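## Task

Read the lot number printed on the shelf edge beneath each yellow sponge. Every yellow sponge whose lot number occurs two or more times in the storeroom must end up on the desk, resting there without the robot holding it. The robot must not topple over or be left leaning.

## Robot and tools

ROBOT. A Hello Robot Stretch 4 with a single arm: an omni-wheel base, a lift that slides up a mast, a telescoping arm reaching forward, a three-joint wrist (yaw, pitch, roll) and a two-finger gripper. It stands about 1.6 m tall; the base rim lies within 0.23 m of the base origin. Cameras: head_camera, head_left_camera, head_right_camera (fisheye) and wrist_camera. Loose objects may occasionally get a small nudge from the scene itself.

FRAMES. Base frame: origin on the floor below the base centre, x ahead, y to the left, z upward. hand_pose (link pinch, a point between the open fingertips) is reported in this frame; with every wrist joint at 0 its axes line up with the base axes, and its printed position may be a little off. The odometry frame is where the base frame was when the scene began.

execute_actions. Argument "actions": a list holding one action, or empty (then it only reports state and images). An action contains "base", "joints", or both, plus optional "pace" and "contact_limits"; alternatively it is just {"end_of_arm": "enable_torque"}, which re-powers any wrist or gripper motor that shut off. Motions inside one action begin together and may finish at different moments.
- "base": exactly one key, each a relative offset from where the base last reported itself, not a pose. translate_m: straight drive in metres, forward positive, -2 to 2. strafe_m: sideways drive in metres, left positive, -2 to 2. rotate_rad: spin in place in radians, counter-clockwise (left) positive, -3.2 to 3.2.
- "joints": absolute joint targets by name, any subset. lift_m 0 to 1.2 m; arm_m 0 to 0.55 m (extension); wrist_yaw_rad -1.134 to 4.276 (0 points ahead, positive to the left, 3.14 stowed back, over 3.4 the arm may block it); wrist_pitch_rad -1.117 to 4.259 (0 level, 1.57 pointing down); wrist_roll_rad -1.117 to 4.259 (0 keeps fingers at equal height, positive turns clockwise as seen from behind); gripper_m -0.038 to 0.141, the fingertip gap in metres (negative means fingers pressing together). Targets outside a joint range get clipped and flagged; other bad values or unknown keys reject the whole call with no motion.
- "pace": "slow", "default", "fast" or "max" (base up to 0.1/0.3/0.4/0.6 m/s and 1/2/3/4 rad/s; a raised lift lowers those caps).
- "contact_limits": only {"arm_m": value}, 0 (gentlest) to 0.75 (firmest), 0.5 if omitted; sets how much force the arm motion tolerates before halting.
- "cameras": list of camera names or "all"; null or omitted gives all, [] gives none. The "pictures" line lists images in order.
A joint or base you omit may keep driving toward an earlier target. If a result reports a stop, the remaining motion-type calls in that same reply are skipped.

wait: {"seconds": 0 to 10}; commands nothing and returns state plus images. zoom_image: {"camera", "region": [x0, y0, x1, y1]} in pixels of that camera's most recent full image, origin top-left, at most 504 by 504; useful for reading lot numbers. read_manual: returns only URDF licence texts. finished_scene: {"scene": number of the scene being closed}; irreversible, reports success, then gives the next task. Answering without a tool call ends everything.

RESULTS. joint_positions: current joint values. base_status and joint_status: how each motion ended. "done" (for the base, the wheels turned the requested amount, slipping included); "off_target" (stopped short, maybe still pushing); "contact_stop_at_<key>" (hit something; that part goes slack, a slack lift may sag under load, slack wheels may roll); "limit_stop_at_<name>", e.g. own_body (self-collision guard, often with the gripper pitched up below -0.2 and rolled) or tilt (leaning over 6 degrees; lift, arm and wheels go slack and ignore commands); "torque_fault" (a wrist or gripper motor overloaded and went limp until enable_torque). on_its_own: what happened uncommanded; "held at" is the held target. lidar_m: 12 distances in metres, 30-degree sectors counter-clockwise from straight ahead (4th left, 7th behind, 10th right); "-" means nothing seen or closer than 0.25 m; misses glass, thin legs, much of the rear. wrist_depth_mm: 7x7 grid of median depths, 100 to 2000 mm, robot body visible. base_odometry: wheel-count position and heading (-3.142 to 3.142, left positive). turned_by_wheels vs turned_by_imu differing by over ~0.1 rad signals a bump or slip. base_tilt: forward/right lean in degrees, with a constant offset up to ~1.5. motor_effort: percent of maximum, bracket holds the action's peak; wheel positive means turning right; a wrist_pitch effort drifting from 0 hints at a load.

GRIPPING. Command gripper_m below the object width to grasp; going lower squeezes harder and pulls the object in. The reading and "done" do not confirm a hold; a noticeable gripper_m effort change (with target at 0 or above) does. If fingertips jam against a surface underneath, raise the lift. A good start for unfolding: lift_m 0.4 with wrist_yaw_rad 0 together.

AVOID. Driving or turning with over 1 kg held and arm_m above 0.2, especially at fast paces; strong sustained pushes or pulls, worse with the gripper high or a high contact limit; ramming the gripper into things by base or arm motion (torque faults); dropping, slamming or knocking objects; ending tilted or on top of something. Objects must sit on the desk unsupported when the scene is closed.

Each tool is called after "Request:" as name([rows], argument=value, ...), one row to a line, values as JSON.

## Session

Request:
execute_actions(actions=[])

Scene clock: 0.00 s.
base_odometry: x=+0.000 y=+0.000 heading=+0.000 (m, m, rad; odometry frame)
turned_by_wheels: +0.000 (rad since the last result)
turned_by_imu: +0.000 (rad since the last result)
base_tilt: forward=-0.1 right=+1.0 (deg)
lidar_m: 1.71 1.56 1.54 0.86 0.71 0.69 0.77 1.21 2.69 0.97 0.77 0.78
base_status: not commanded
joint_positions: lift_m=+0.290 arm_m=+0.002 wrist_yaw_rad=+3.053 wrist_pitch_rad=-0.014 wrist_roll_rad=-0.017 gripper_m=+0.057
joint_status: not commanded
motor_effort: lift_m=+18 arm_m=+0 wrist_yaw_rad=-1 wrist_pitch_rad=-6 wrist_roll_rad=-1 gripper_m=-1 wheel_0=+0 wheel_1=+0 wheel_2=+0 (%)
hand_pose: x=-0.1071 y=+0.1127 z=+0.4725 quat_wxyz=(+0.045, +0.007, -0.009, +0.999) (m; base frame)
wrist_depth_mm: - 137 1060 904 788 683 640 / - 136 1025 904 778 691 640 / 107 137 266 891 768 676 634 / 132 146 1008 904 768 676 621 / 1618 1255 1042 891 759 676 615 / 1464 1255 191 878 198 676 621 / 1098 1060 1008 121 759 647 621
pictures: head_camera, head_left_camera, head_right_camera, wrist_camera
Images, in order (width x height): head_camera 420x560, head_left_camera 420x672, head_right_camera 420x672, wrist_camera 616x392.

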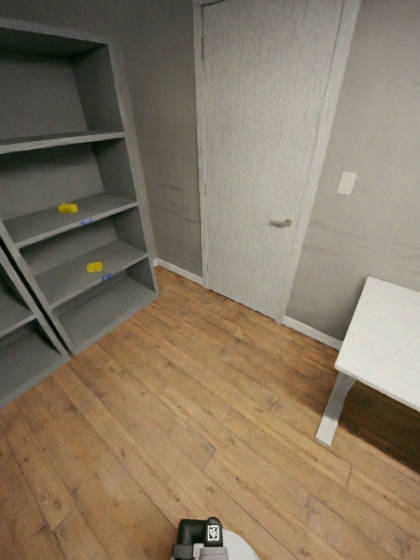

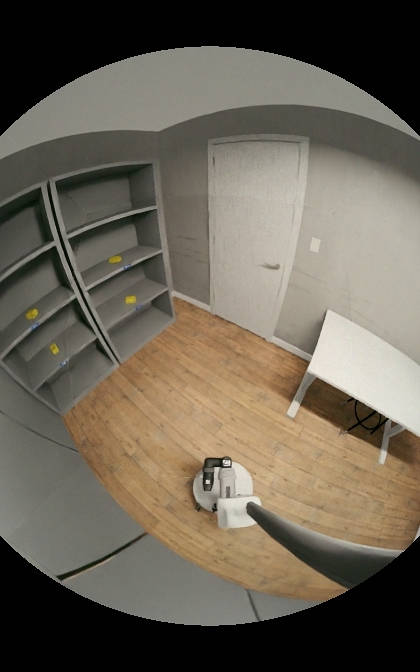

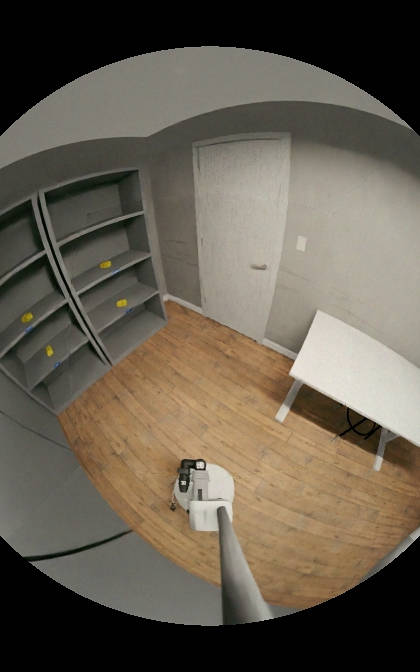

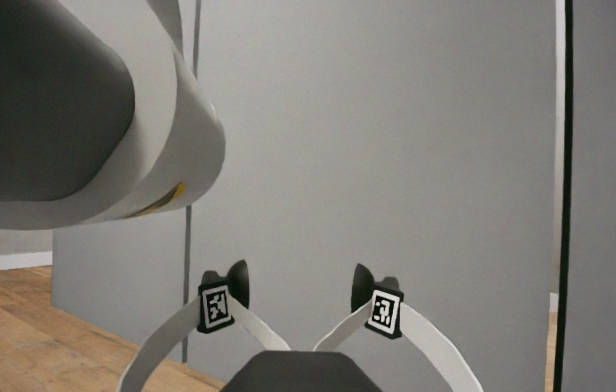

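Request:
execute_actions([
  {"base":{"rotate_rad":0.9},"pace":"fast"},
], cameras=["head_camera","head_left_camera"])

Request:
zoom_image(camera="head_camera", region=[100,170,360,330])

Scene clock: 4.40 s.
base_odometry: x=+0.000 y=+0.000 heading=+0.900 (m, m, rad; odometry frame)
turned_by_wheels: +0.900 (rad since the last result)
turned_by_imu: +0.914 (rad since the last result)
base_tilt: forward=-0.1 right=+0.9 (deg)
lidar_m: 1.54 1.00 0.73 0.70 0.73 1.02 2.73 1.08 0.80 0.76 1.58 1.60
base_status: done
joint_positions: lift_m=+0.290 arm_m=+0.002 wrist_yaw_rad=+3.053 wrist_pitch_rad=-0.014 wrist_roll_rad=-0.017 gripper_m=+0.057
joint_status: not commanded
motor_effort: lift_m=+18(18) arm_m=+0(1) wrist_yaw_rad=-1(0) wrist_pitch_rad=-6(6) wrist_roll_rad=+1(0) gripper_m=-2(2) wheel_0=+0(7) wheel_1=+0(11) wheel_2=-1(10) (%)
hand_pose: x=-0.1071 y=+0.1127 z=+0.4725 quat_wxyz=(+0.045, +0.007, -0.009, +0.999) (m; base frame)
wrist_depth_mm: - 138 - - - 1138 820 / - 136 - - - 1138 788 / 107 137 266 - - 1118 809 / 132 146 - - - 1098 798 / - - - - - 1098 798 / 1618 1618 191 1756 198 1060 788 / 1078 1025 1138 122 1160 960 778
pictures: head_camera, head_left_camera
Images, in order (width x height): head_camera 420x560, head_left_camera 420x672.

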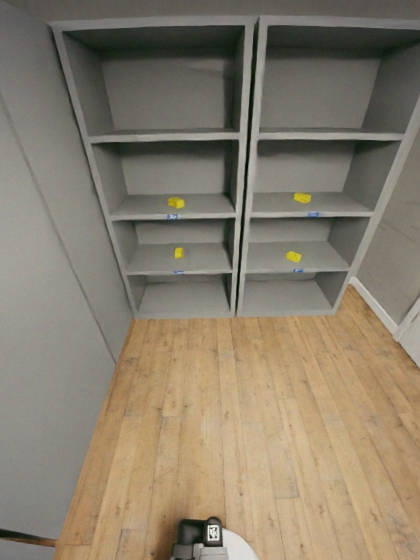

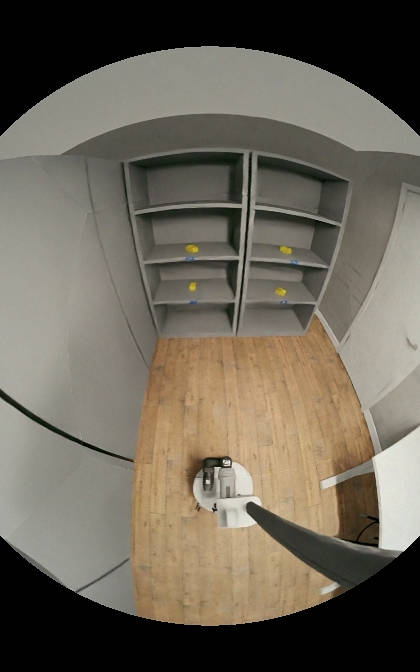

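Region (100, 170, 360, 330) of head_camera's 420x560 image, scaled by 1.938, with more detail than that image has; it fills the top 310 rows of this view, and the rest is white.

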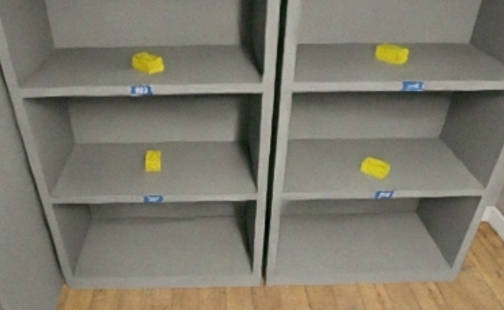

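Request:
zoom_image(camera="head_camera", region=[150,205,200,280])

Request:
zoom_image(camera="head_camera", region=[280,205,330,280])

Region (150, 205, 200, 280) of head_camera's 420x560 image, scaled by 6.720, with more detail than that image has.

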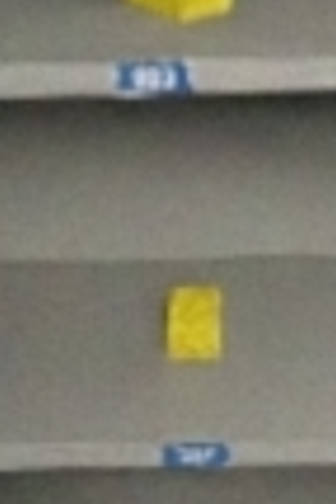

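Region (280, 205, 330, 280) of head_camera's 420x560 image, scaled by 6.720, with more detail than that image has.

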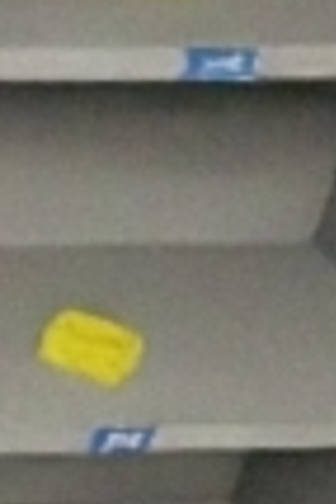

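Use the wrist camera closer.

Request:
execute_actions([
  {"base":{"translate_m":0.5},"joints":{"lift_m":0.45,"wrist_yaw_rad":-0.1,"gripper_m":0.141},"pace":"fast"},
], cameras=["head_camera","wrist_camera"])

Scene clock: 14.53 s.
base_odometry: x=+0.311 y=+0.392 heading=+0.900 (m, m, rad; odometry frame)
turned_by_wheels: +0.000 (rad since the last result)
turned_by_imu: -0.002 (rad since the last result)
base_tilt: forward=-0.1 right=+0.9 (deg)
lidar_m: 1.03 0.98 0.72 0.67 0.73 1.00 3.26 1.16 0.96 1.51 1.49 1.10
base_status: done
joint_positions: lift_m=+0.450 arm_m=+0.002 wrist_yaw_rad=-0.099 wrist_pitch_rad=-0.014 wrist_roll_rad=-0.017 gripper_m=+0.141
joint_status: all done
motor_effort: lift_m=+20(23) arm_m=+0(0) wrist_yaw_rad=-2(6) wrist_pitch_rad=-7(4) wrist_roll_rad=-1(3) gripper_m=+0(3) wheel_0=+2(8) wheel_1=+2(6) wheel_2=+0(14) (%)
hand_pose: x=+0.4508 y=-0.1156 z=+0.6321 quat_wxyz=(+0.999, -0.009, -0.007, -0.050) (m; base frame)
wrist_depth_mm: 1078 1205 1281 1182 1308 1366 1308 / 960 976 960 842 960 1025 1008 / 1182 1205 1281 1042 1281 1308 1255 / 1182 1229 1229 1025 1308 1366 1308 / 991 904 946 842 1060 1008 1160 / 1182 203 1281 904 1281 1336 1281 / 1182 1182 1255 122 1308 1336 1255
pictures: head_camera, wrist_camera
Images, in order (width x height): head_camera 420x560, wrist_camera 616x392.

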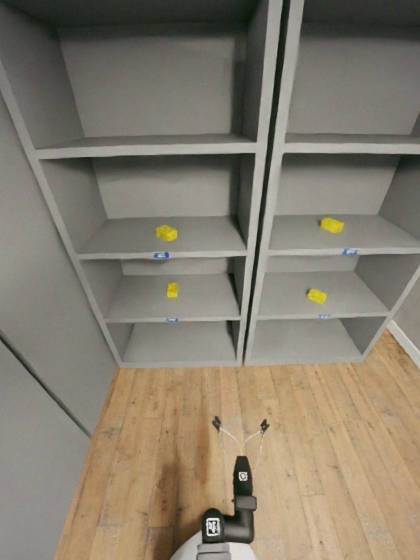

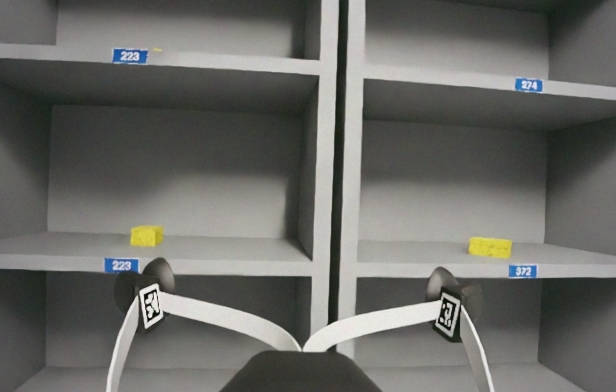

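Request:
zoom_image(camera="wrist_camera", region=[70,30,230,290])

Request:
zoom_image(camera="wrist_camera", region=[440,60,600,290])

Region (70, 30, 230, 290) of wrist_camera's 616x392 image, scaled by 1.938; it fills the left 310 columns of this view, and the rest is white.

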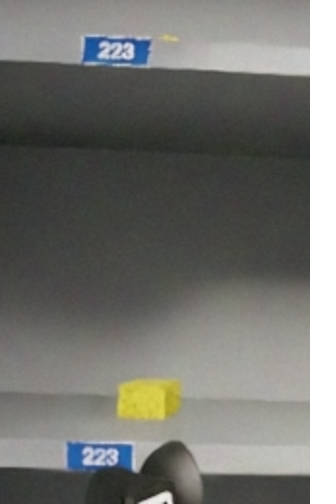

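Region (440, 60, 600, 290) of wrist_camera's 616x392 image, scaled by 2.191; it fills the left 351 columns of this view, and the rest is white.

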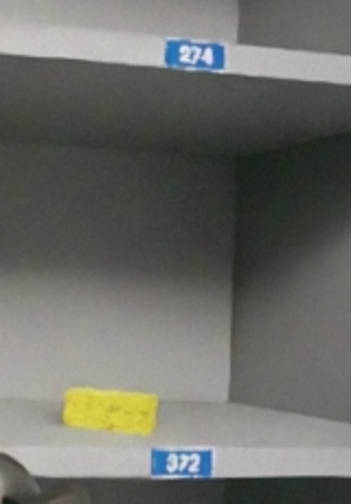

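Request:
execute_actions([
  {"base":{"strafe_m":0.35},"joints":{"lift_m":0.4,"wrist_yaw_rad":0,"arm_m":0.1},"pace":"fast"},
], cameras=[])

Request:
execute_actions([
  {"base":{"translate_m":0.42},"pace":"fast"},
], cameras=["head_camera","wrist_camera"])

Scene clock: 27.97 s.
base_odometry: x=+0.037 y=+0.609 heading=+0.900 (m, m, rad; odometry frame)
turned_by_wheels: +0.000 (rad since the last result)
turned_by_imu: +0.001 (rad since the last result)
base_tilt: forward=-0.2 right=+1.0 (deg)
lidar_m: 1.04 0.49 0.36 0.34 0.35 0.50 1.44 1.60 1.25 1.85 1.48 1.10
base_status: done
joint_positions: lift_m=+0.400 arm_m=+0.098 wrist_yaw_rad=+0.000 wrist_pitch_rad=-0.014 wrist_roll_rad=-0.017 gripper_m=+0.141
joint_status: all done
motor_effort: lift_m=+15(16) arm_m=+10(10) wrist_yaw_rad=+2(8) wrist_pitch_rad=-5(5) wrist_roll_rad=-1(1) gripper_m=+1(2) wheel_0=+1(12) wheel_1=-1(14) wheel_2=+0(1) (%)
hand_pose: x=+0.5576 y=-0.0875 z=+0.5825 quat_wxyz=(+1.000, -0.009, -0.007, +0.000) (m; base frame)
wrist_depth_mm: 603 741 798 788 809 768 732 / 621 768 1098 1098 1060 904 741 / 627 788 1205 1182 1182 960 750 / 621 788 1182 1205 1160 946 741 / 634 732 976 917 866 798 732 / 634 204 1182 1182 1205 750 741 / 634 798 1182 122 1205 866 732
pictures: none
No camera images: the call's "cameras" was empty. Leave "cameras" out to get every camera's image.

Scene clock: 30.30 s.
base_odometry: x=+0.298 y=+0.938 heading=+0.900 (m, m, rad; odometry frame)
turned_by_wheels: +0.000 (rad since the last result)
turned_by_imu: -0.002 (rad since the last result)
base_tilt: forward=-0.2 right=+1.0 (deg)
lidar_m: 0.60 0.51 0.35 0.33 0.34 0.52 1.43 1.62 1.49 1.89 0.90 0.66
base_status: done
joint_positions: lift_m=+0.400 arm_m=+0.098 wrist_yaw_rad=+0.000 wrist_pitch_rad=-0.014 wrist_roll_rad=-0.017 gripper_m=+0.141
joint_status: not commanded
motor_effort: lift_m=+15(15) arm_m=+9(10) wrist_yaw_rad=+0(0) wrist_pitch_rad=-7(6) wrist_roll_rad=+1(0) gripper_m=+0(1) wheel_0=+1(8) wheel_1=+1(6) wheel_2=+3(14) (%)
hand_pose: x=+0.5577 y=-0.0875 z=+0.5825 quat_wxyz=(+1.000, -0.009, -0.007, +0.000) (m; base frame)
wrist_depth_mm: 512 699 732 715 707 683 647 / 517 768 768 778 768 759 661 / 525 759 778 759 768 778 668 / 535 768 768 778 759 768 661 / 488 580 621 504 699 732 615 / 320 204 320 330 322 320 349 / 539 759 768 122 778 778 609
pictures: head_camera, wrist_camera
Images, in order (width x height): head_camera 420x560, wrist_camera 616x392.

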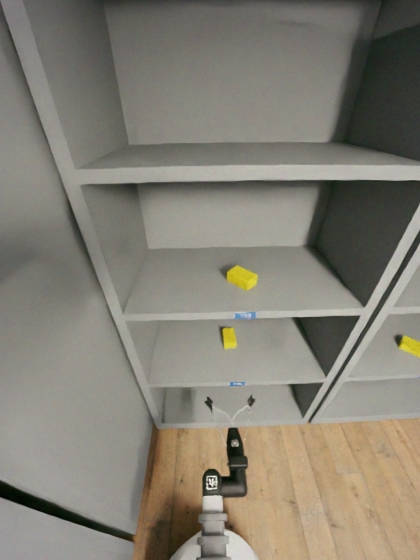

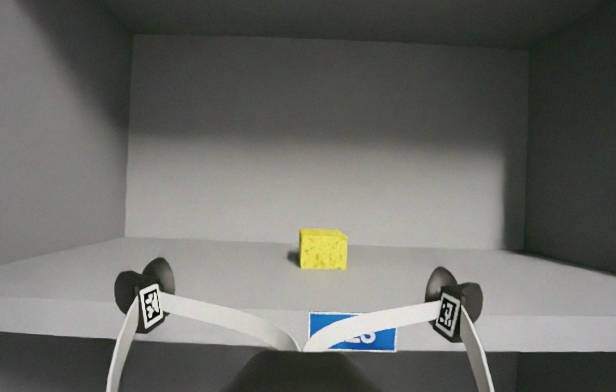

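Request:
execute_actions([
  {"joints":{"lift_m":0.49,"wrist_yaw_rad":-0.06,"wrist_pitch_rad":0.3},"pace":"fast"},
], cameras=[])

Request:
execute_actions([
  {"joints":{"arm_m":0.33},"pace":"fast"},
], cameras=["head_camera","wrist_camera"])

Scene clock: 37.57 s.
base_odometry: x=+0.298 y=+0.938 heading=+0.900 (m, m, rad; odometry frame)
turned_by_wheels: +0.000 (rad since the last result)
turned_by_imu: +0.000 (rad since the last result)
base_tilt: forward=-0.2 right=+1.0 (deg)
lidar_m: 0.61 0.49 0.35 0.33 0.36 0.50 1.44 1.62 1.49 1.90 0.90 0.65
base_status: not commanded
joint_positions: lift_m=+0.490 arm_m=+0.098 wrist_yaw_rad=-0.059 wrist_pitch_rad=+0.302 wrist_roll_rad=-0.017 gripper_m=+0.141
joint_status: all done
motor_effort: lift_m=+21(22) arm_m=+9(9) wrist_yaw_rad=-1(8) wrist_pitch_rad=-4(1) wrist_roll_rad=+1(0) gripper_m=-1(3) wheel_0=+1(1) wheel_1=+1(1) wheel_2=+3(3) (%)
hand_pose: x=+0.5390 y=-0.1036 z=+0.5822 quat_wxyz=(+0.988, -0.004, +0.150, -0.028) (m; base frame)
wrist_depth_mm: 564 683 683 699 699 723 609 / 574 715 723 732 741 750 621 / 585 732 750 759 778 768 615 / 480 500 512 512 549 564 554 / 342 349 357 364 370 379 387 / 569 204 355 866 362 368 574 / 591 788 820 122 854 778 597
pictures: none
No camera images: the call's "cameras" was empty. Leave "cameras" out to get every camera's image.

Scene clock: 39.10 s.
base_odometry: x=+0.298 y=+0.938 heading=+0.900 (m, m, rad; odometry frame)
turned_by_wheels: +0.000 (rad since the last result)
turned_by_imu: +0.000 (rad since the last result)
base_tilt: forward=-0.1 right=+1.0 (deg)
lidar_m: 0.63 0.50 0.34 0.32 0.37 0.51 1.42 1.62 1.49 1.89 0.92 0.66
base_status: not commanded
joint_positions: lift_m=+0.490 arm_m=+0.328 wrist_yaw_rad=-0.060 wrist_pitch_rad=+0.302 wrist_roll_rad=-0.017 gripper_m=+0.141
joint_status: all done
motor_effort: lift_m=+21(21) arm_m=+10(10) wrist_yaw_rad=-2(4) wrist_pitch_rad=-7(5) wrist_roll_rad=+3(1) gripper_m=+0(1) wheel_0=+1(1) wheel_1=+1(1) wheel_2=+3(3) (%)
hand_pose: x=+0.7689 y=-0.1037 z=+0.5822 quat_wxyz=(+0.988, -0.004, +0.151, -0.028) (m; base frame)
wrist_depth_mm: 473 480 484 496 496 500 508 / 496 500 504 512 517 525 530 / 517 525 530 539 544 554 564 / 480 496 512 492 539 554 564 / 340 345 355 304 370 377 382 / 259 204 258 277 256 258 285 / 216 215 220 121 226 227 236
pictures: head_camera, wrist_camera
Images, in order (width x height): head_camera 420x560, wrist_camera 616x392.

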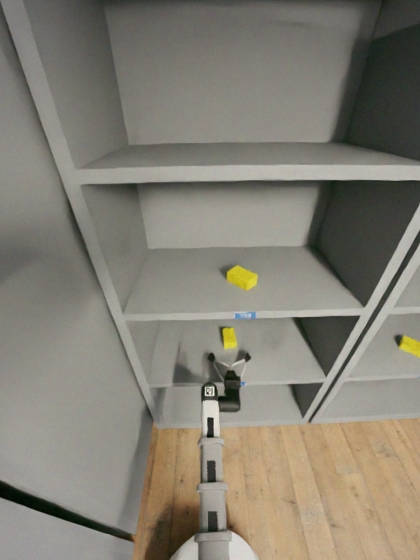

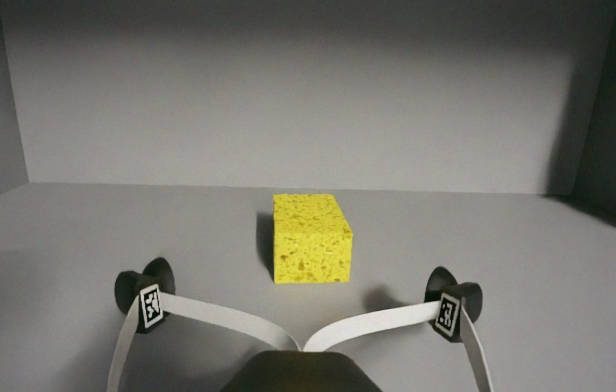

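Request:
execute_actions([
  {"joints":{"arm_m":0.43,"lift_m":0.482},"pace":"fast"},
], cameras=["wrist_camera"])

Request:
execute_actions([
  {"joints":{"gripper_m":0.02}},
], cameras=["wrist_camera"])

Request:
execute_actions([
  {"joints":{"lift_m":0.52},"pace":"fast"},
], cameras=["wrist_camera"])

Scene clock: 44.47 s.
base_odometry: x=+0.298 y=+0.938 heading=+0.900 (m, m, rad; odometry frame)
turned_by_wheels: +0.000 (rad since the last result)
turned_by_imu: +0.000 (rad since the last result)
base_tilt: forward=-0.2 right=+0.9 (deg)
lidar_m: 0.62 0.49 0.35 0.33 0.34 0.50 1.44 1.64 1.49 1.90 0.92 0.65
base_status: not commanded
joint_positions: lift_m=+0.482 arm_m=+0.428 wrist_yaw_rad=-0.060 wrist_pitch_rad=+0.302 wrist_roll_rad=-0.017 gripper_m=+0.141
joint_status: all done
motor_effort: lift_m=+15(19) arm_m=+10(9) wrist_yaw_rad=-2(1) wrist_pitch_rad=-6(5) wrist_roll_rad=+1(0) gripper_m=+0(0) wheel_0=+1(1) wheel_1=+0(1) wheel_2=+2(3) (%)
hand_pose: x=+0.8689 y=-0.1038 z=+0.5747 quat_wxyz=(+0.988, -0.004, +0.151, -0.028) (m; base frame)
wrist_depth_mm: 384 392 394 402 402 410 415 / 402 407 415 418 421 427 433 / 421 430 433 436 445 445 449 / 433 439 445 455 459 466 473 / 324 332 340 247 355 359 368 / 247 204 247 200 211 249 273 / 205 206 210 121 213 215 226
pictures: wrist_camera
Images, in order (width x height): wrist_camera 616x392.

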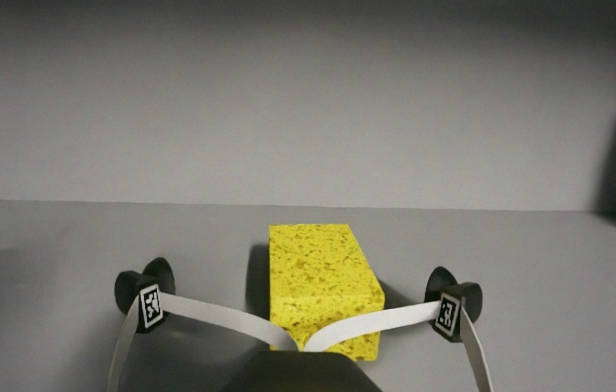

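Scene clock: 46.67 s.
base_odometry: x=+0.298 y=+0.938 heading=+0.900 (m, m, rad; odometry frame)
turned_by_wheels: +0.000 (rad since the last result)
turned_by_imu: +0.000 (rad since the last result)
base_tilt: forward=-0.2 right=+1.0 (deg)
lidar_m: 0.62 0.48 0.36 0.34 0.35 0.51 1.42 1.63 1.49 1.89 0.90 0.66
base_status: not commanded
joint_positions: lift_m=+0.482 arm_m=+0.428 wrist_yaw_rad=-0.060 wrist_pitch_rad=+0.302 wrist_roll_rad=-0.017 gripper_m=+0.020
joint_status: all done
motor_effort: lift_m=+15(15) arm_m=+10(9) wrist_yaw_rad=-2(0) wrist_pitch_rad=-5(6) wrist_roll_rad=+1(0) gripper_m=-17(13) wheel_0=+1(1) wheel_1=+1(0) wheel_2=+3(3) (%)
hand_pose: x=+0.8689 y=-0.1038 z=+0.5747 quat_wxyz=(+0.988, -0.004, +0.151, -0.028) (m; base frame)
wrist_depth_mm: 389 392 397 402 404 410 413 / 404 410 410 415 424 427 436 / 421 430 433 439 442 445 455 / 436 436 442 452 459 466 473 / 324 330 336 240 351 359 364 / 248 252 185 193 189 270 273 / 204 198 207 119 213 207 226
pictures: wrist_camera
Images, in order (width x height): wrist_camera 616x392.

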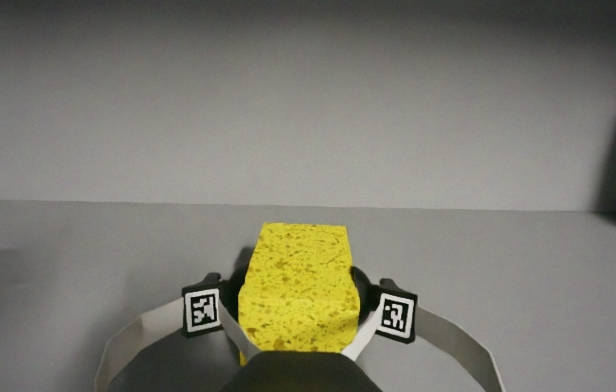

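Scene clock: 47.50 s.
base_odometry: x=+0.298 y=+0.938 heading=+0.900 (m, m, rad; odometry frame)
turned_by_wheels: +0.000 (rad since the last result)
turned_by_imu: +0.000 (rad since the last result)
base_tilt: forward=-0.2 right=+1.0 (deg)
lidar_m: 0.62 0.48 0.36 0.32 0.34 0.50 1.41 1.64 1.49 1.89 0.90 0.67
base_status: not commanded
joint_positions: lift_m=+0.520 arm_m=+0.428 wrist_yaw_rad=-0.060 wrist_pitch_rad=+0.302 wrist_roll_rad=-0.017 gripper_m=+0.020
joint_status: all done
motor_effort: lift_m=+21(20) arm_m=+10(10) wrist_yaw_rad=-3(1) wrist_pitch_rad=-5(4) wrist_roll_rad=+1(1) gripper_m=-16(14) wheel_0=+1(1) wheel_1=+0(1) wheel_2=+3(3) (%)
hand_pose: x=+0.8689 y=-0.1038 z=+0.6122 quat_wxyz=(+0.988, -0.004, +0.151, -0.028) (m; base frame)
wrist_depth_mm: 387 392 392 397 404 407 413 / 404 404 413 418 424 430 427 / 418 427 436 439 439 452 452 / 442 445 452 459 466 462 477 / 399 410 418 239 436 445 449 / 306 312 185 193 190 334 338 / 254 245 256 119 266 255 273
pictures: wrist_camera
Images, in order (width x height): wrist_camera 616x392.

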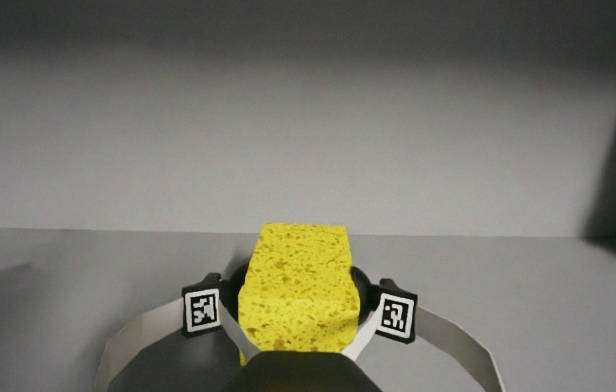

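Request:
execute_actions([
  {"base":{"translate_m":-0.1},"joints":{"arm_m":0.0},"pace":"fast"},
], cameras=[])

Request:
execute_actions([
  {"base":{"rotate_rad":-2.2},"joints":{"lift_m":0.8},"pace":"fast"},
], cameras=[])

Request:
execute_actions([
  {"base":{"translate_m":0.7},"pace":"fast"},
])

Scene clock: 54.97 s.
base_odometry: x=+0.235 y=+0.860 heading=+0.900 (m, m, rad; odometry frame)
turned_by_wheels: +0.000 (rad since the last result)
turned_by_imu: +0.001 (rad since the last result)
base_tilt: forward=-0.1 right=+1.1 (deg)
lidar_m: 0.73 0.50 0.35 0.34 0.35 0.49 1.42 1.63 1.43 1.87 1.06 0.75
base_status: done
joint_positions: lift_m=+0.520 arm_m=+0.003 wrist_yaw_rad=-0.060 wrist_pitch_rad=+0.302 wrist_roll_rad=-0.017 gripper_m=+0.020
joint_status: all done
joint sent to its limit — the command would take arm_m past its lower limit, so that joint was sent only as far as its limit.
motor_effort: lift_m=+21(21) arm_m=-9(8) wrist_yaw_rad=-2(2) wrist_pitch_rad=-5(7) wrist_roll_rad=+0(0) gripper_m=-15(17) wheel_0=+1(8) wheel_1=-1(11) wheel_2=-2(14) (%)
hand_pose: x=+0.4438 y=-0.1038 z=+0.6121 quat_wxyz=(+0.988, -0.004, +0.151, -0.028) (m; base frame)
wrist_depth_mm: 574 842 866 878 878 854 621 / 591 891 904 931 931 866 609 / 580 842 931 960 960 854 603 / 535 585 603 627 647 676 585 / 569 854 1060 238 1060 788 603 / 609 788 185 193 189 798 634 / 603 788 842 119 878 699 668
pictures: none
No camera images: the call's "cameras" was empty. Leave "cameras" out to get every camera's image.

Scene clock: 56.97 s.
base_odometry: x=+0.235 y=+0.860 heading=-1.299 (m, m, rad; odometry frame)
turned_by_wheels: -2.200 (rad since the last result)
turned_by_imu: -2.232 (rad since the last result)
base_tilt: forward=-0.1 right=+1.0 (deg)
lidar_m: 1.42 1.86 1.19 0.81 0.74 0.56 0.36 0.32 0.34 0.45 0.99 1.82
base_status: done
joint_positions: lift_m=+0.800 arm_m=+0.003 wrist_yaw_rad=-0.060 wrist_pitch_rad=+0.302 wrist_roll_rad=-0.017 gripper_m=+0.020
joint_status: all done
motor_effort: lift_m=+20(21) arm_m=-10(10) wrist_yaw_rad=-2(0) wrist_pitch_rad=-7(5) wrist_roll_rad=+2(0) gripper_m=-15(16) wheel_0=+1(9) wheel_1=+1(11) wheel_2=+2(10) (%)
hand_pose: x=+0.4438 y=-0.1038 z=+0.8922 quat_wxyz=(+0.988, -0.004, +0.151, -0.028) (m; base frame)
wrist_depth_mm: 1336 1499 1708 - - - - / 1366 1618 1863 - - - - / 1430 1618 1756 1708 - - - / 1499 1708 1921 - - - - / 1537 1708 1863 238 - - - / 1537 1576 186 193 189 1618 1708 / 1281 1255 1308 119 1366 1336 1430
pictures: none
No camera images: the call's "cameras" was empty. Leave "cameras" out to get every camera's image.

Scene clock: 60.13 s.
base_odometry: x=+0.423 y=+0.186 heading=-1.299 (m, m, rad; odometry frame)
turned_by_wheels: +0.000 (rad since the last result)
turned_by_imu: -0.003 (rad since the last result)
base_tilt: forward=-0.1 right=+1.0 (deg)
lidar_m: 0.70 1.19 1.32 1.25 1.14 1.18 0.97 0.88 0.92 1.16 3.09 0.96
base_status: done
joint_positions: lift_m=+0.800 arm_m=+0.003 wrist_yaw_rad=-0.060 wrist_pitch_rad=+0.302 wrist_roll_rad=-0.017 gripper_m=+0.020
joint_status: not commanded
motor_effort: lift_m=+21(20) arm_m=-10(10) wrist_yaw_rad=+0(1) wrist_pitch_rad=-6(4) wrist_roll_rad=+1(1) gripper_m=-16(18) wheel_0=+2(7) wheel_1=+1(9) wheel_2=-1(14) (%)
hand_pose: x=+0.4438 y=-0.1038 z=+0.8922 quat_wxyz=(+0.988, -0.004, +0.151, -0.028) (m; base frame)
wrist_depth_mm: 931 1060 1205 1464 1708 - - / 960 1078 1281 1499 1863 - - / 1008 1118 1281 1464 1708 - - / 1042 1042 878 904 960 1205 - / 1060 1229 627 240 1499 - - / 1118 1255 185 193 188 1708 1708 / 1118 1255 1025 119 1336 1308 1397
pictures: head_camera, head_left_camera, head_right_camera, wrist_camera
Images, in order (width x height): head_camera 420x560, head_left_camera 420x672, head_right_camera 420x672, wrist_camera 616x392.

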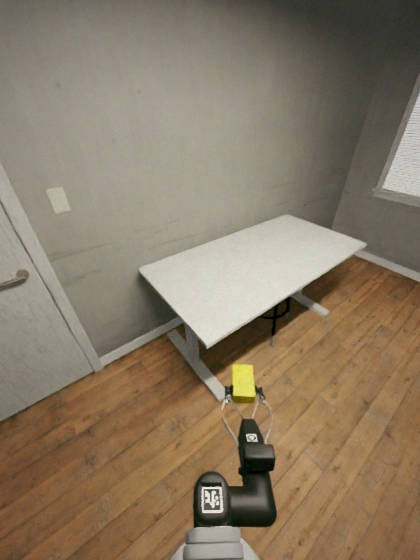

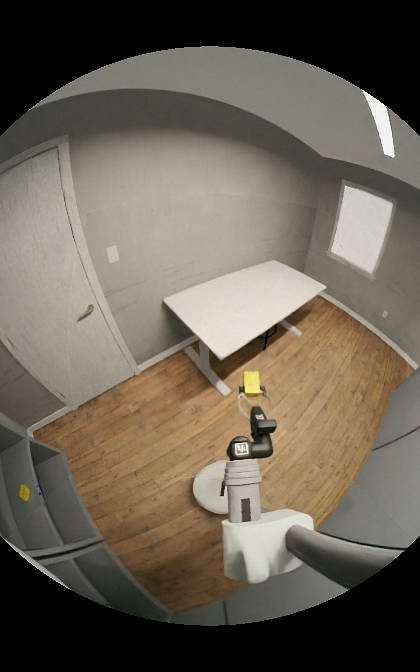

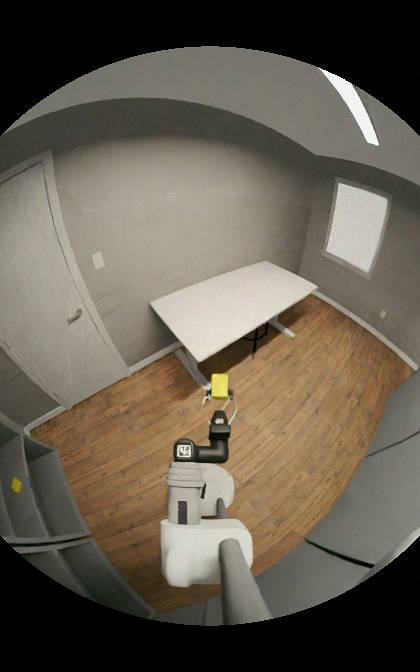

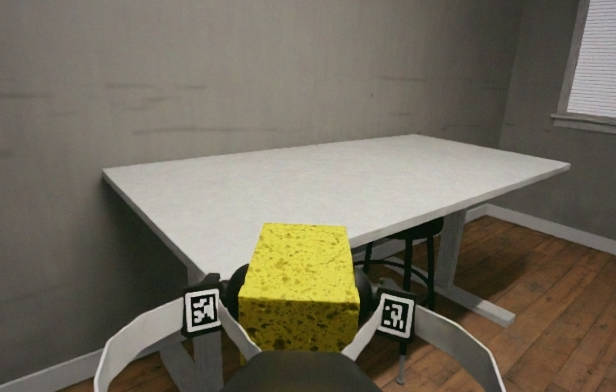

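Request:
execute_actions([
  {"base":{"translate_m":0.25},"joints":{"arm_m":0.45},"pace":"fast"},
], cameras=["head_camera"])

Scene clock: 64.73 s.
base_odometry: x=+0.490 y=-0.055 heading=-1.299 (m, m, rad; odometry frame)
turned_by_wheels: +0.000 (rad since the last result)
turned_by_imu: -0.001 (rad since the last result)
base_tilt: forward=-0.1 right=+1.0 (deg)
lidar_m: 0.47 0.77 1.10 1.43 1.30 1.33 1.19 1.11 1.11 1.42 2.90 0.63
base_status: done
joint_positions: lift_m=+0.800 arm_m=+0.448 wrist_yaw_rad=-0.060 wrist_pitch_rad=+0.302 wrist_roll_rad=-0.017 gripper_m=+0.020
joint_status: all done
motor_effort: lift_m=+20(20) arm_m=+9(11) wrist_yaw_rad=-2(3) wrist_pitch_rad=-5(7) wrist_roll_rad=-1(0) gripper_m=-16(15) wheel_0=+0(7) wheel_1=+1(6) wheel_2=+2(13) (%)
hand_pose: x=+0.8890 y=-0.1037 z=+0.8922 quat_wxyz=(+0.988, -0.004, +0.151, -0.028) (m; base frame)
wrist_depth_mm: 508 574 668 798 946 1205 1661 / 530 597 691 820 1008 1308 1863 / 544 621 715 866 1078 1430 - / 564 647 750 866 946 991 1008 / 564 609 615 239 647 661 668 / 455 462 186 193 189 488 496 / 377 362 377 119 387 375 413
pictures: head_camera
Images, in order (width x height): head_camera 420x560.

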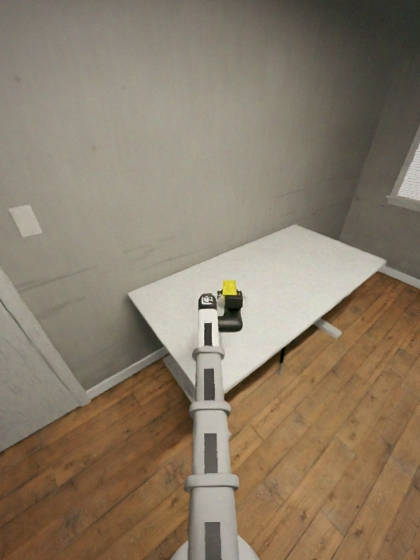

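Drop about 0.13.

Request:
execute_actions([
  {"joints":{"lift_m":0.676}},
], cameras=[])

Scene clock: 69.17 s.
base_odometry: x=+0.490 y=-0.055 heading=-1.299 (m, m, rad; odometry frame)
turned_by_wheels: +0.000 (rad since the last result)
turned_by_imu: +0.000 (rad since the last result)
base_tilt: forward=-0.2 right=+1.0 (deg)
lidar_m: 0.46 0.78 1.12 1.41 1.30 1.32 1.20 1.09 1.11 1.43 2.90 0.62
base_status: not commanded
joint_positions: lift_m=+0.676 arm_m=+0.448 wrist_yaw_rad=-0.060 wrist_pitch_rad=+0.302 wrist_roll_rad=-0.017 gripper_m=+0.020
joint_status: all done
motor_effort: lift_m=+15(18) arm_m=+9(9) wrist_yaw_rad=-1(5) wrist_pitch_rad=-5(5) wrist_roll_rad=-1(1) gripper_m=-16(16) wheel_0=+0(0) wheel_1=+1(1) wheel_2=+2(2) (%)
hand_pose: x=+0.8890 y=-0.1037 z=+0.7687 quat_wxyz=(+0.988, -0.004, +0.151, -0.028) (m; base frame)
wrist_depth_mm: 508 580 654 778 946 1182 1618 / 525 597 691 820 1025 1308 1863 / 549 621 707 831 976 1078 1756 / 480 496 512 521 544 559 569 / 336 345 351 240 368 375 384 / 259 265 185 193 189 283 286 / 214 208 216 119 224 216 236
pictures: none
No camera images: the call's "cameras" was empty. Leave "cameras" out to get every camera's image.

Request:
execute_actions([
  {"joints":{"lift_m":0.671,"gripper_m":0.141}},
], cameras=[])

Request:
execute_actions([
  {"joints":{"lift_m":0.95,"arm_m":0.005},"pace":"fast"},
], cameras=["wrist_camera"])

Request:
execute_actions([
  {"base":{"rotate_rad":2.56},"joints":{"wrist_yaw_rad":0.35},"pace":"fast"},
], cameras=[])

Request:
execute_actions([
  {"base":{"translate_m":0.75},"pace":"fast"},
], cameras=["head_camera","wrist_camera"])

Scene clock: 77.87 s.
base_odometry: x=+0.490 y=-0.055 heading=-1.299 (m, m, rad; odometry frame)
turned_by_wheels: +0.000 (rad since the last result)
turned_by_imu: +0.000 (rad since the last result)
base_tilt: forward=-0.1 right=+1.0 (deg)
lidar_m: 0.48 0.79 1.11 1.42 1.30 1.34 1.20 1.10 1.11 1.44 2.92 0.60
base_status: not commanded
joint_positions: lift_m=+0.671 arm_m=+0.448 wrist_yaw_rad=-0.060 wrist_pitch_rad=+0.302 wrist_roll_rad=-0.017 gripper_m=+0.141
joint_status: all done
motor_effort: lift_m=+15(12) arm_m=+9(9) wrist_yaw_rad=-2(1) wrist_pitch_rad=-5(5) wrist_roll_rad=-1(1) gripper_m=-1(17) wheel_0=+1(1) wheel_1=+1(1) wheel_2=+2(2) (%)
hand_pose: x=+0.8890 y=-0.1037 z=+0.7637 quat_wxyz=(+0.988, -0.004, +0.151, -0.028) (m; base frame)
wrist_depth_mm: 508 574 661 788 960 1205 1708 / 535 597 691 820 1008 1308 1808 / 544 615 707 820 960 1042 1756 / 466 477 492 512 517 539 554 / 327 338 340 253 357 366 368 / 252 204 238 203 247 249 276 / 208 208 213 121 218 218 229
pictures: none
No camera images: the call's "cameras" was empty. Leave "cameras" out to get every camera's image.

Scene clock: 79.87 s.
base_odometry: x=+0.490 y=-0.055 heading=-1.299 (m, m, rad; odometry frame)
turned_by_wheels: +0.000 (rad since the last result)
turned_by_imu: +0.000 (rad since the last result)
base_tilt: forward=-0.2 right=+1.0 (deg)
lidar_m: 0.47 0.80 1.13 1.41 1.30 1.30 1.19 1.09 1.11 1.46 2.91 0.63
base_status: not commanded
joint_positions: lift_m=+0.950 arm_m=+0.007 wrist_yaw_rad=-0.060 wrist_pitch_rad=+0.302 wrist_roll_rad=-0.017 gripper_m=+0.141
joint_status: all done
motor_effort: lift_m=+21(23) arm_m=-10(8) wrist_yaw_rad=-1(1) wrist_pitch_rad=-4(5) wrist_roll_rad=+1(1) gripper_m=+0(1) wheel_0=+1(1) wheel_1=+1(1) wheel_2=+2(2) (%)
hand_pose: x=+0.4473 y=-0.1038 z=+1.0422 quat_wxyz=(+0.988, -0.004, +0.151, -0.028) (m; base frame)
wrist_depth_mm: 778 878 1025 1182 1464 1808 - / 820 917 1060 1308 1537 - - / 831 960 1098 1308 1661 - - / 854 991 1160 1281 1430 1464 - / 866 917 960 946 976 991 1160 / 891 204 683 707 683 741 - / 960 574 585 122 621 1464 1618
pictures: wrist_camera
Images, in order (width x height): wrist_camera 616x392.

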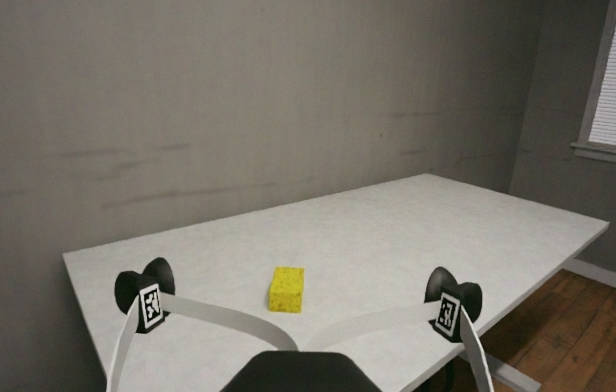

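Scene clock: 82.60 s.
base_odometry: x=+0.490 y=-0.055 heading=+1.261 (m, m, rad; odometry frame)
turned_by_wheels: +2.560 (rad since the last result)
turned_by_imu: +2.598 (rad since the last result)
base_tilt: forward=-0.1 right=+1.0 (deg)
lidar_m: 1.31 1.23 1.09 1.11 1.39 2.97 0.67 0.46 0.68 1.11 1.41 1.28
base_status: done
joint_positions: lift_m=+0.950 arm_m=+0.007 wrist_yaw_rad=+0.350 wrist_pitch_rad=+0.302 wrist_roll_rad=-0.017 gripper_m=+0.141
joint_status: all done
motor_effort: lift_m=+20(20) arm_m=-10(10) wrist_yaw_rad=-1(6) wrist_pitch_rad=-5(5) wrist_roll_rad=-1(0) gripper_m=+2(0) wheel_0=-3(7) wheel_1=+0(11) wheel_2=+0(7) (%)
hand_pose: x=+0.4663 y=+0.0123 z=+1.0423 quat_wxyz=(+0.973, -0.034, +0.147, +0.173) (m; base frame)
wrist_depth_mm: 842 1008 1182 1366 1464 1281 878 / 878 1008 1229 1430 1576 1308 831 / 904 1042 1281 1499 1537 1255 878 / 931 1078 1336 1576 1661 1366 960 / 931 1078 1464 1576 1397 1308 1205 / 1008 204 1397 1661 1661 991 1060 / 1025 1229 1464 121 1464 1098 1336
pictures: none
No camera images: the call's "cameras" was empty. Leave "cameras" out to get every camera's image.

Scene clock: 86.10 s.
base_odometry: x=+0.719 y=+0.659 heading=+1.261 (m, m, rad; odometry frame)
turned_by_wheels: +0.000 (rad since the last result)
turned_by_imu: -0.003 (rad since the last result)
base_tilt: forward=-0.1 right=+0.9 (deg)
lidar_m: 0.58 0.73 0.83 0.85 1.05 2.07 1.19 1.21 1.39 1.04 0.64 0.57
base_status: done
joint_positions: lift_m=+0.950 arm_m=+0.007 wrist_yaw_rad=+0.350 wrist_pitch_rad=+0.302 wrist_roll_rad=-0.017 gripper_m=+0.141
joint_status: not commanded
motor_effort: lift_m=+19(19) arm_m=-9(9) wrist_yaw_rad=+1(2) wrist_pitch_rad=-6(5) wrist_roll_rad=+1(1) gripper_m=+1(1) wheel_0=+1(7) wheel_1=+2(9) wheel_2=-1(12) (%)
hand_pose: x=+0.4663 y=+0.0123 z=+1.0423 quat_wxyz=(+0.973, -0.034, +0.147, +0.173) (m; base frame)
wrist_depth_mm: 640 699 820 946 798 699 621 / 661 723 842 976 820 707 634 / 683 759 820 960 831 732 647 / 707 788 634 544 559 580 591 / 723 820 960 1098 410 387 394 / 750 204 946 1025 917 320 309 / 759 878 854 122 842 798 723
pictures: head_camera, wrist_camera
Images, in order (width x height): head_camera 420x560, wrist_camera 616x392.

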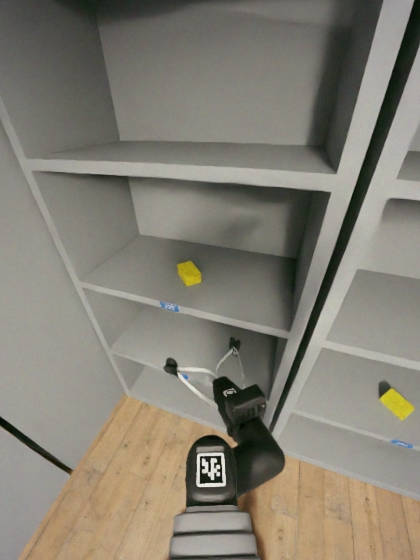

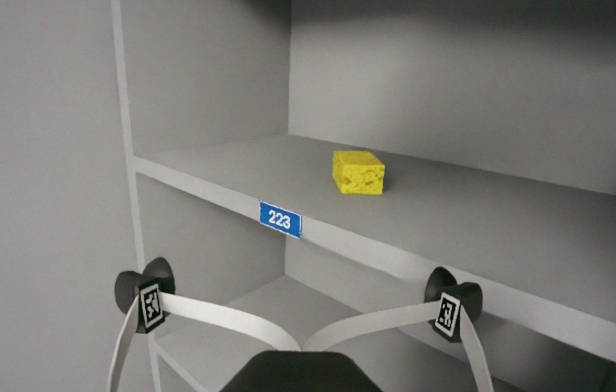

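Request:
execute_actions([
  {"base":{"strafe_m":0.07},"joints":{"arm_m":0.39,"lift_m":1.0},"pace":"fast"},
], cameras=["head_camera","wrist_camera"])

Scene clock: 91.03 s.
base_odometry: x=+0.652 y=+0.680 heading=+1.261 (m, m, rad; odometry frame)
turned_by_wheels: +0.000 (rad since the last result)
turned_by_imu: +0.000 (rad since the last result)
base_tilt: forward=-0.1 right=+0.9 (deg)
lidar_m: 0.62 0.76 0.77 0.78 0.98 1.92 1.25 1.21 1.46 1.08 0.68 0.61
base_status: done
joint_positions: lift_m=+1.000 arm_m=+0.388 wrist_yaw_rad=+0.350 wrist_pitch_rad=+0.302 wrist_roll_rad=-0.017 gripper_m=+0.141
joint_status: all done
motor_effort: lift_m=+20(22) arm_m=+10(11) wrist_yaw_rad=-2(0) wrist_pitch_rad=-6(5) wrist_roll_rad=-1(0) gripper_m=-1(1) wheel_0=+0(10) wheel_1=-1(9) wheel_2=+0(1) (%)
hand_pose: x=+0.8479 y=+0.0123 z=+1.0922 quat_wxyz=(+0.973, -0.035, +0.147, +0.173) (m; base frame)
wrist_depth_mm: 433 512 603 559 462 402 362 / 445 521 627 569 480 413 368 / 459 539 654 591 496 430 375 / 473 554 634 603 517 436 387 / 445 459 469 480 488 442 397 / 342 204 342 291 340 340 375 / 285 283 290 121 290 297 306
pictures: head_camera, wrist_camera
Images, in order (width x height): head_camera 420x560, wrist_camera 616x392.

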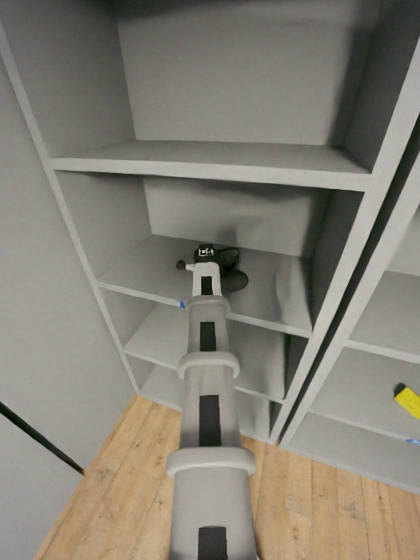

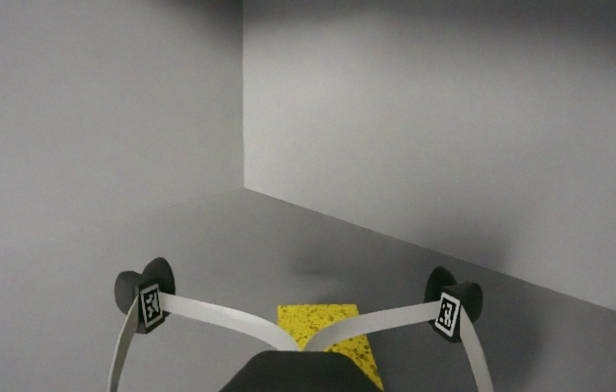

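Request:
execute_actions([
  {"base":{"strafe_m":-0.015},"joints":{"lift_m":0.938}},
], cameras=["wrist_camera"])

Request:
execute_actions([
  {"joints":{"gripper_m":0.02}},
], cameras=["wrist_camera"])

Scene clock: 95.27 s.
base_odometry: x=+0.666 y=+0.676 heading=+1.261 (m, m, rad; odometry frame)
turned_by_wheels: +0.000 (rad since the last result)
turned_by_imu: +0.000 (rad since the last result)
base_tilt: forward=-0.1 right=+1.0 (deg)
lidar_m: 0.61 0.75 0.77 0.79 0.99 1.96 1.22 1.18 1.42 1.07 0.68 0.61
base_status: done
joint_positions: lift_m=+0.938 arm_m=+0.388 wrist_yaw_rad=+0.350 wrist_pitch_rad=+0.302 wrist_roll_rad=-0.017 gripper_m=+0.141
joint_status: all done
motor_effort: lift_m=+15(19) arm_m=+10(9) wrist_yaw_rad=-1(2) wrist_pitch_rad=-4(5) wrist_roll_rad=+0(1) gripper_m=-1(0) wheel_0=+1(8) wheel_1=-2(10) wheel_2=+0(2) (%)
hand_pose: x=+0.8479 y=+0.0123 z=+1.0307 quat_wxyz=(+0.973, -0.035, +0.147, +0.173) (m; base frame)
wrist_depth_mm: 449 517 615 544 459 394 355 / 459 535 640 574 473 410 366 / 473 554 661 591 492 421 370 / 462 473 480 504 480 433 382 / 322 329 336 244 351 355 362 / 247 204 236 188 213 244 270 / 203 204 208 121 213 213 223
pictures: wrist_camera
Images, in order (width x height): wrist_camera 616x392.

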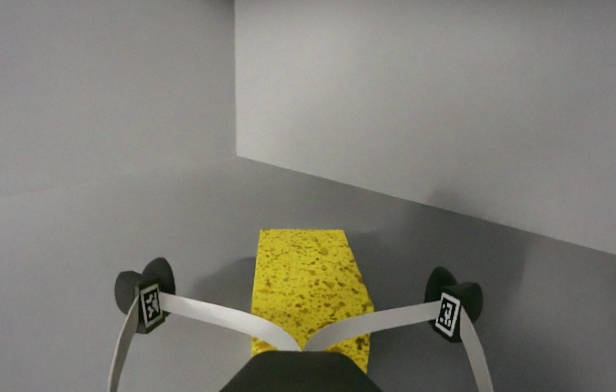

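Scene clock: 97.47 s.
base_odometry: x=+0.666 y=+0.676 heading=+1.261 (m, m, rad; odometry frame)
turned_by_wheels: +0.000 (rad since the last result)
turned_by_imu: +0.000 (rad since the last result)
base_tilt: forward=-0.1 right=+1.0 (deg)
lidar_m: 0.62 0.76 0.78 0.79 0.98 1.96 1.21 1.18 1.42 1.07 0.67 0.60
base_status: not commanded
joint_positions: lift_m=+0.938 arm_m=+0.388 wrist_yaw_rad=+0.350 wrist_pitch_rad=+0.302 wrist_roll_rad=-0.017 gripper_m=+0.020
joint_status: all done
motor_effort: lift_m=+14(14) arm_m=+10(10) wrist_yaw_rad=-2(0) wrist_pitch_rad=-4(6) wrist_roll_rad=+0(1) gripper_m=-17(18) wheel_0=+2(2) wheel_1=-2(2) wheel_2=+0(0) (%)
hand_pose: x=+0.8479 y=+0.0123 z=+1.0307 quat_wxyz=(+0.973, -0.035, +0.147, +0.173) (m; base frame)
wrist_depth_mm: 445 521 615 544 455 397 353 / 459 539 640 574 473 407 364 / 473 554 654 591 488 424 373 / 459 469 484 496 473 436 382 / 322 327 334 238 351 357 362 / 247 251 182 181 186 268 271 / 204 196 206 119 208 206 224
pictures: wrist_camera
Images, in order (width x height): wrist_camera 616x392.

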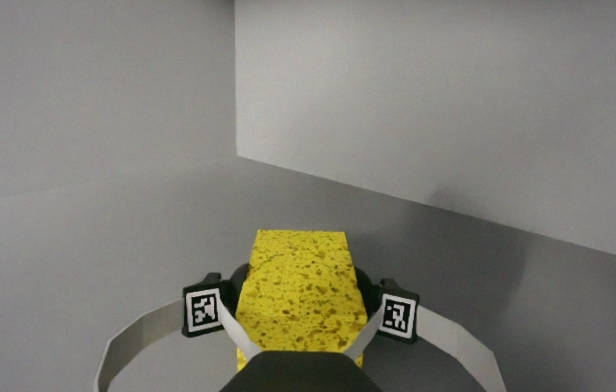

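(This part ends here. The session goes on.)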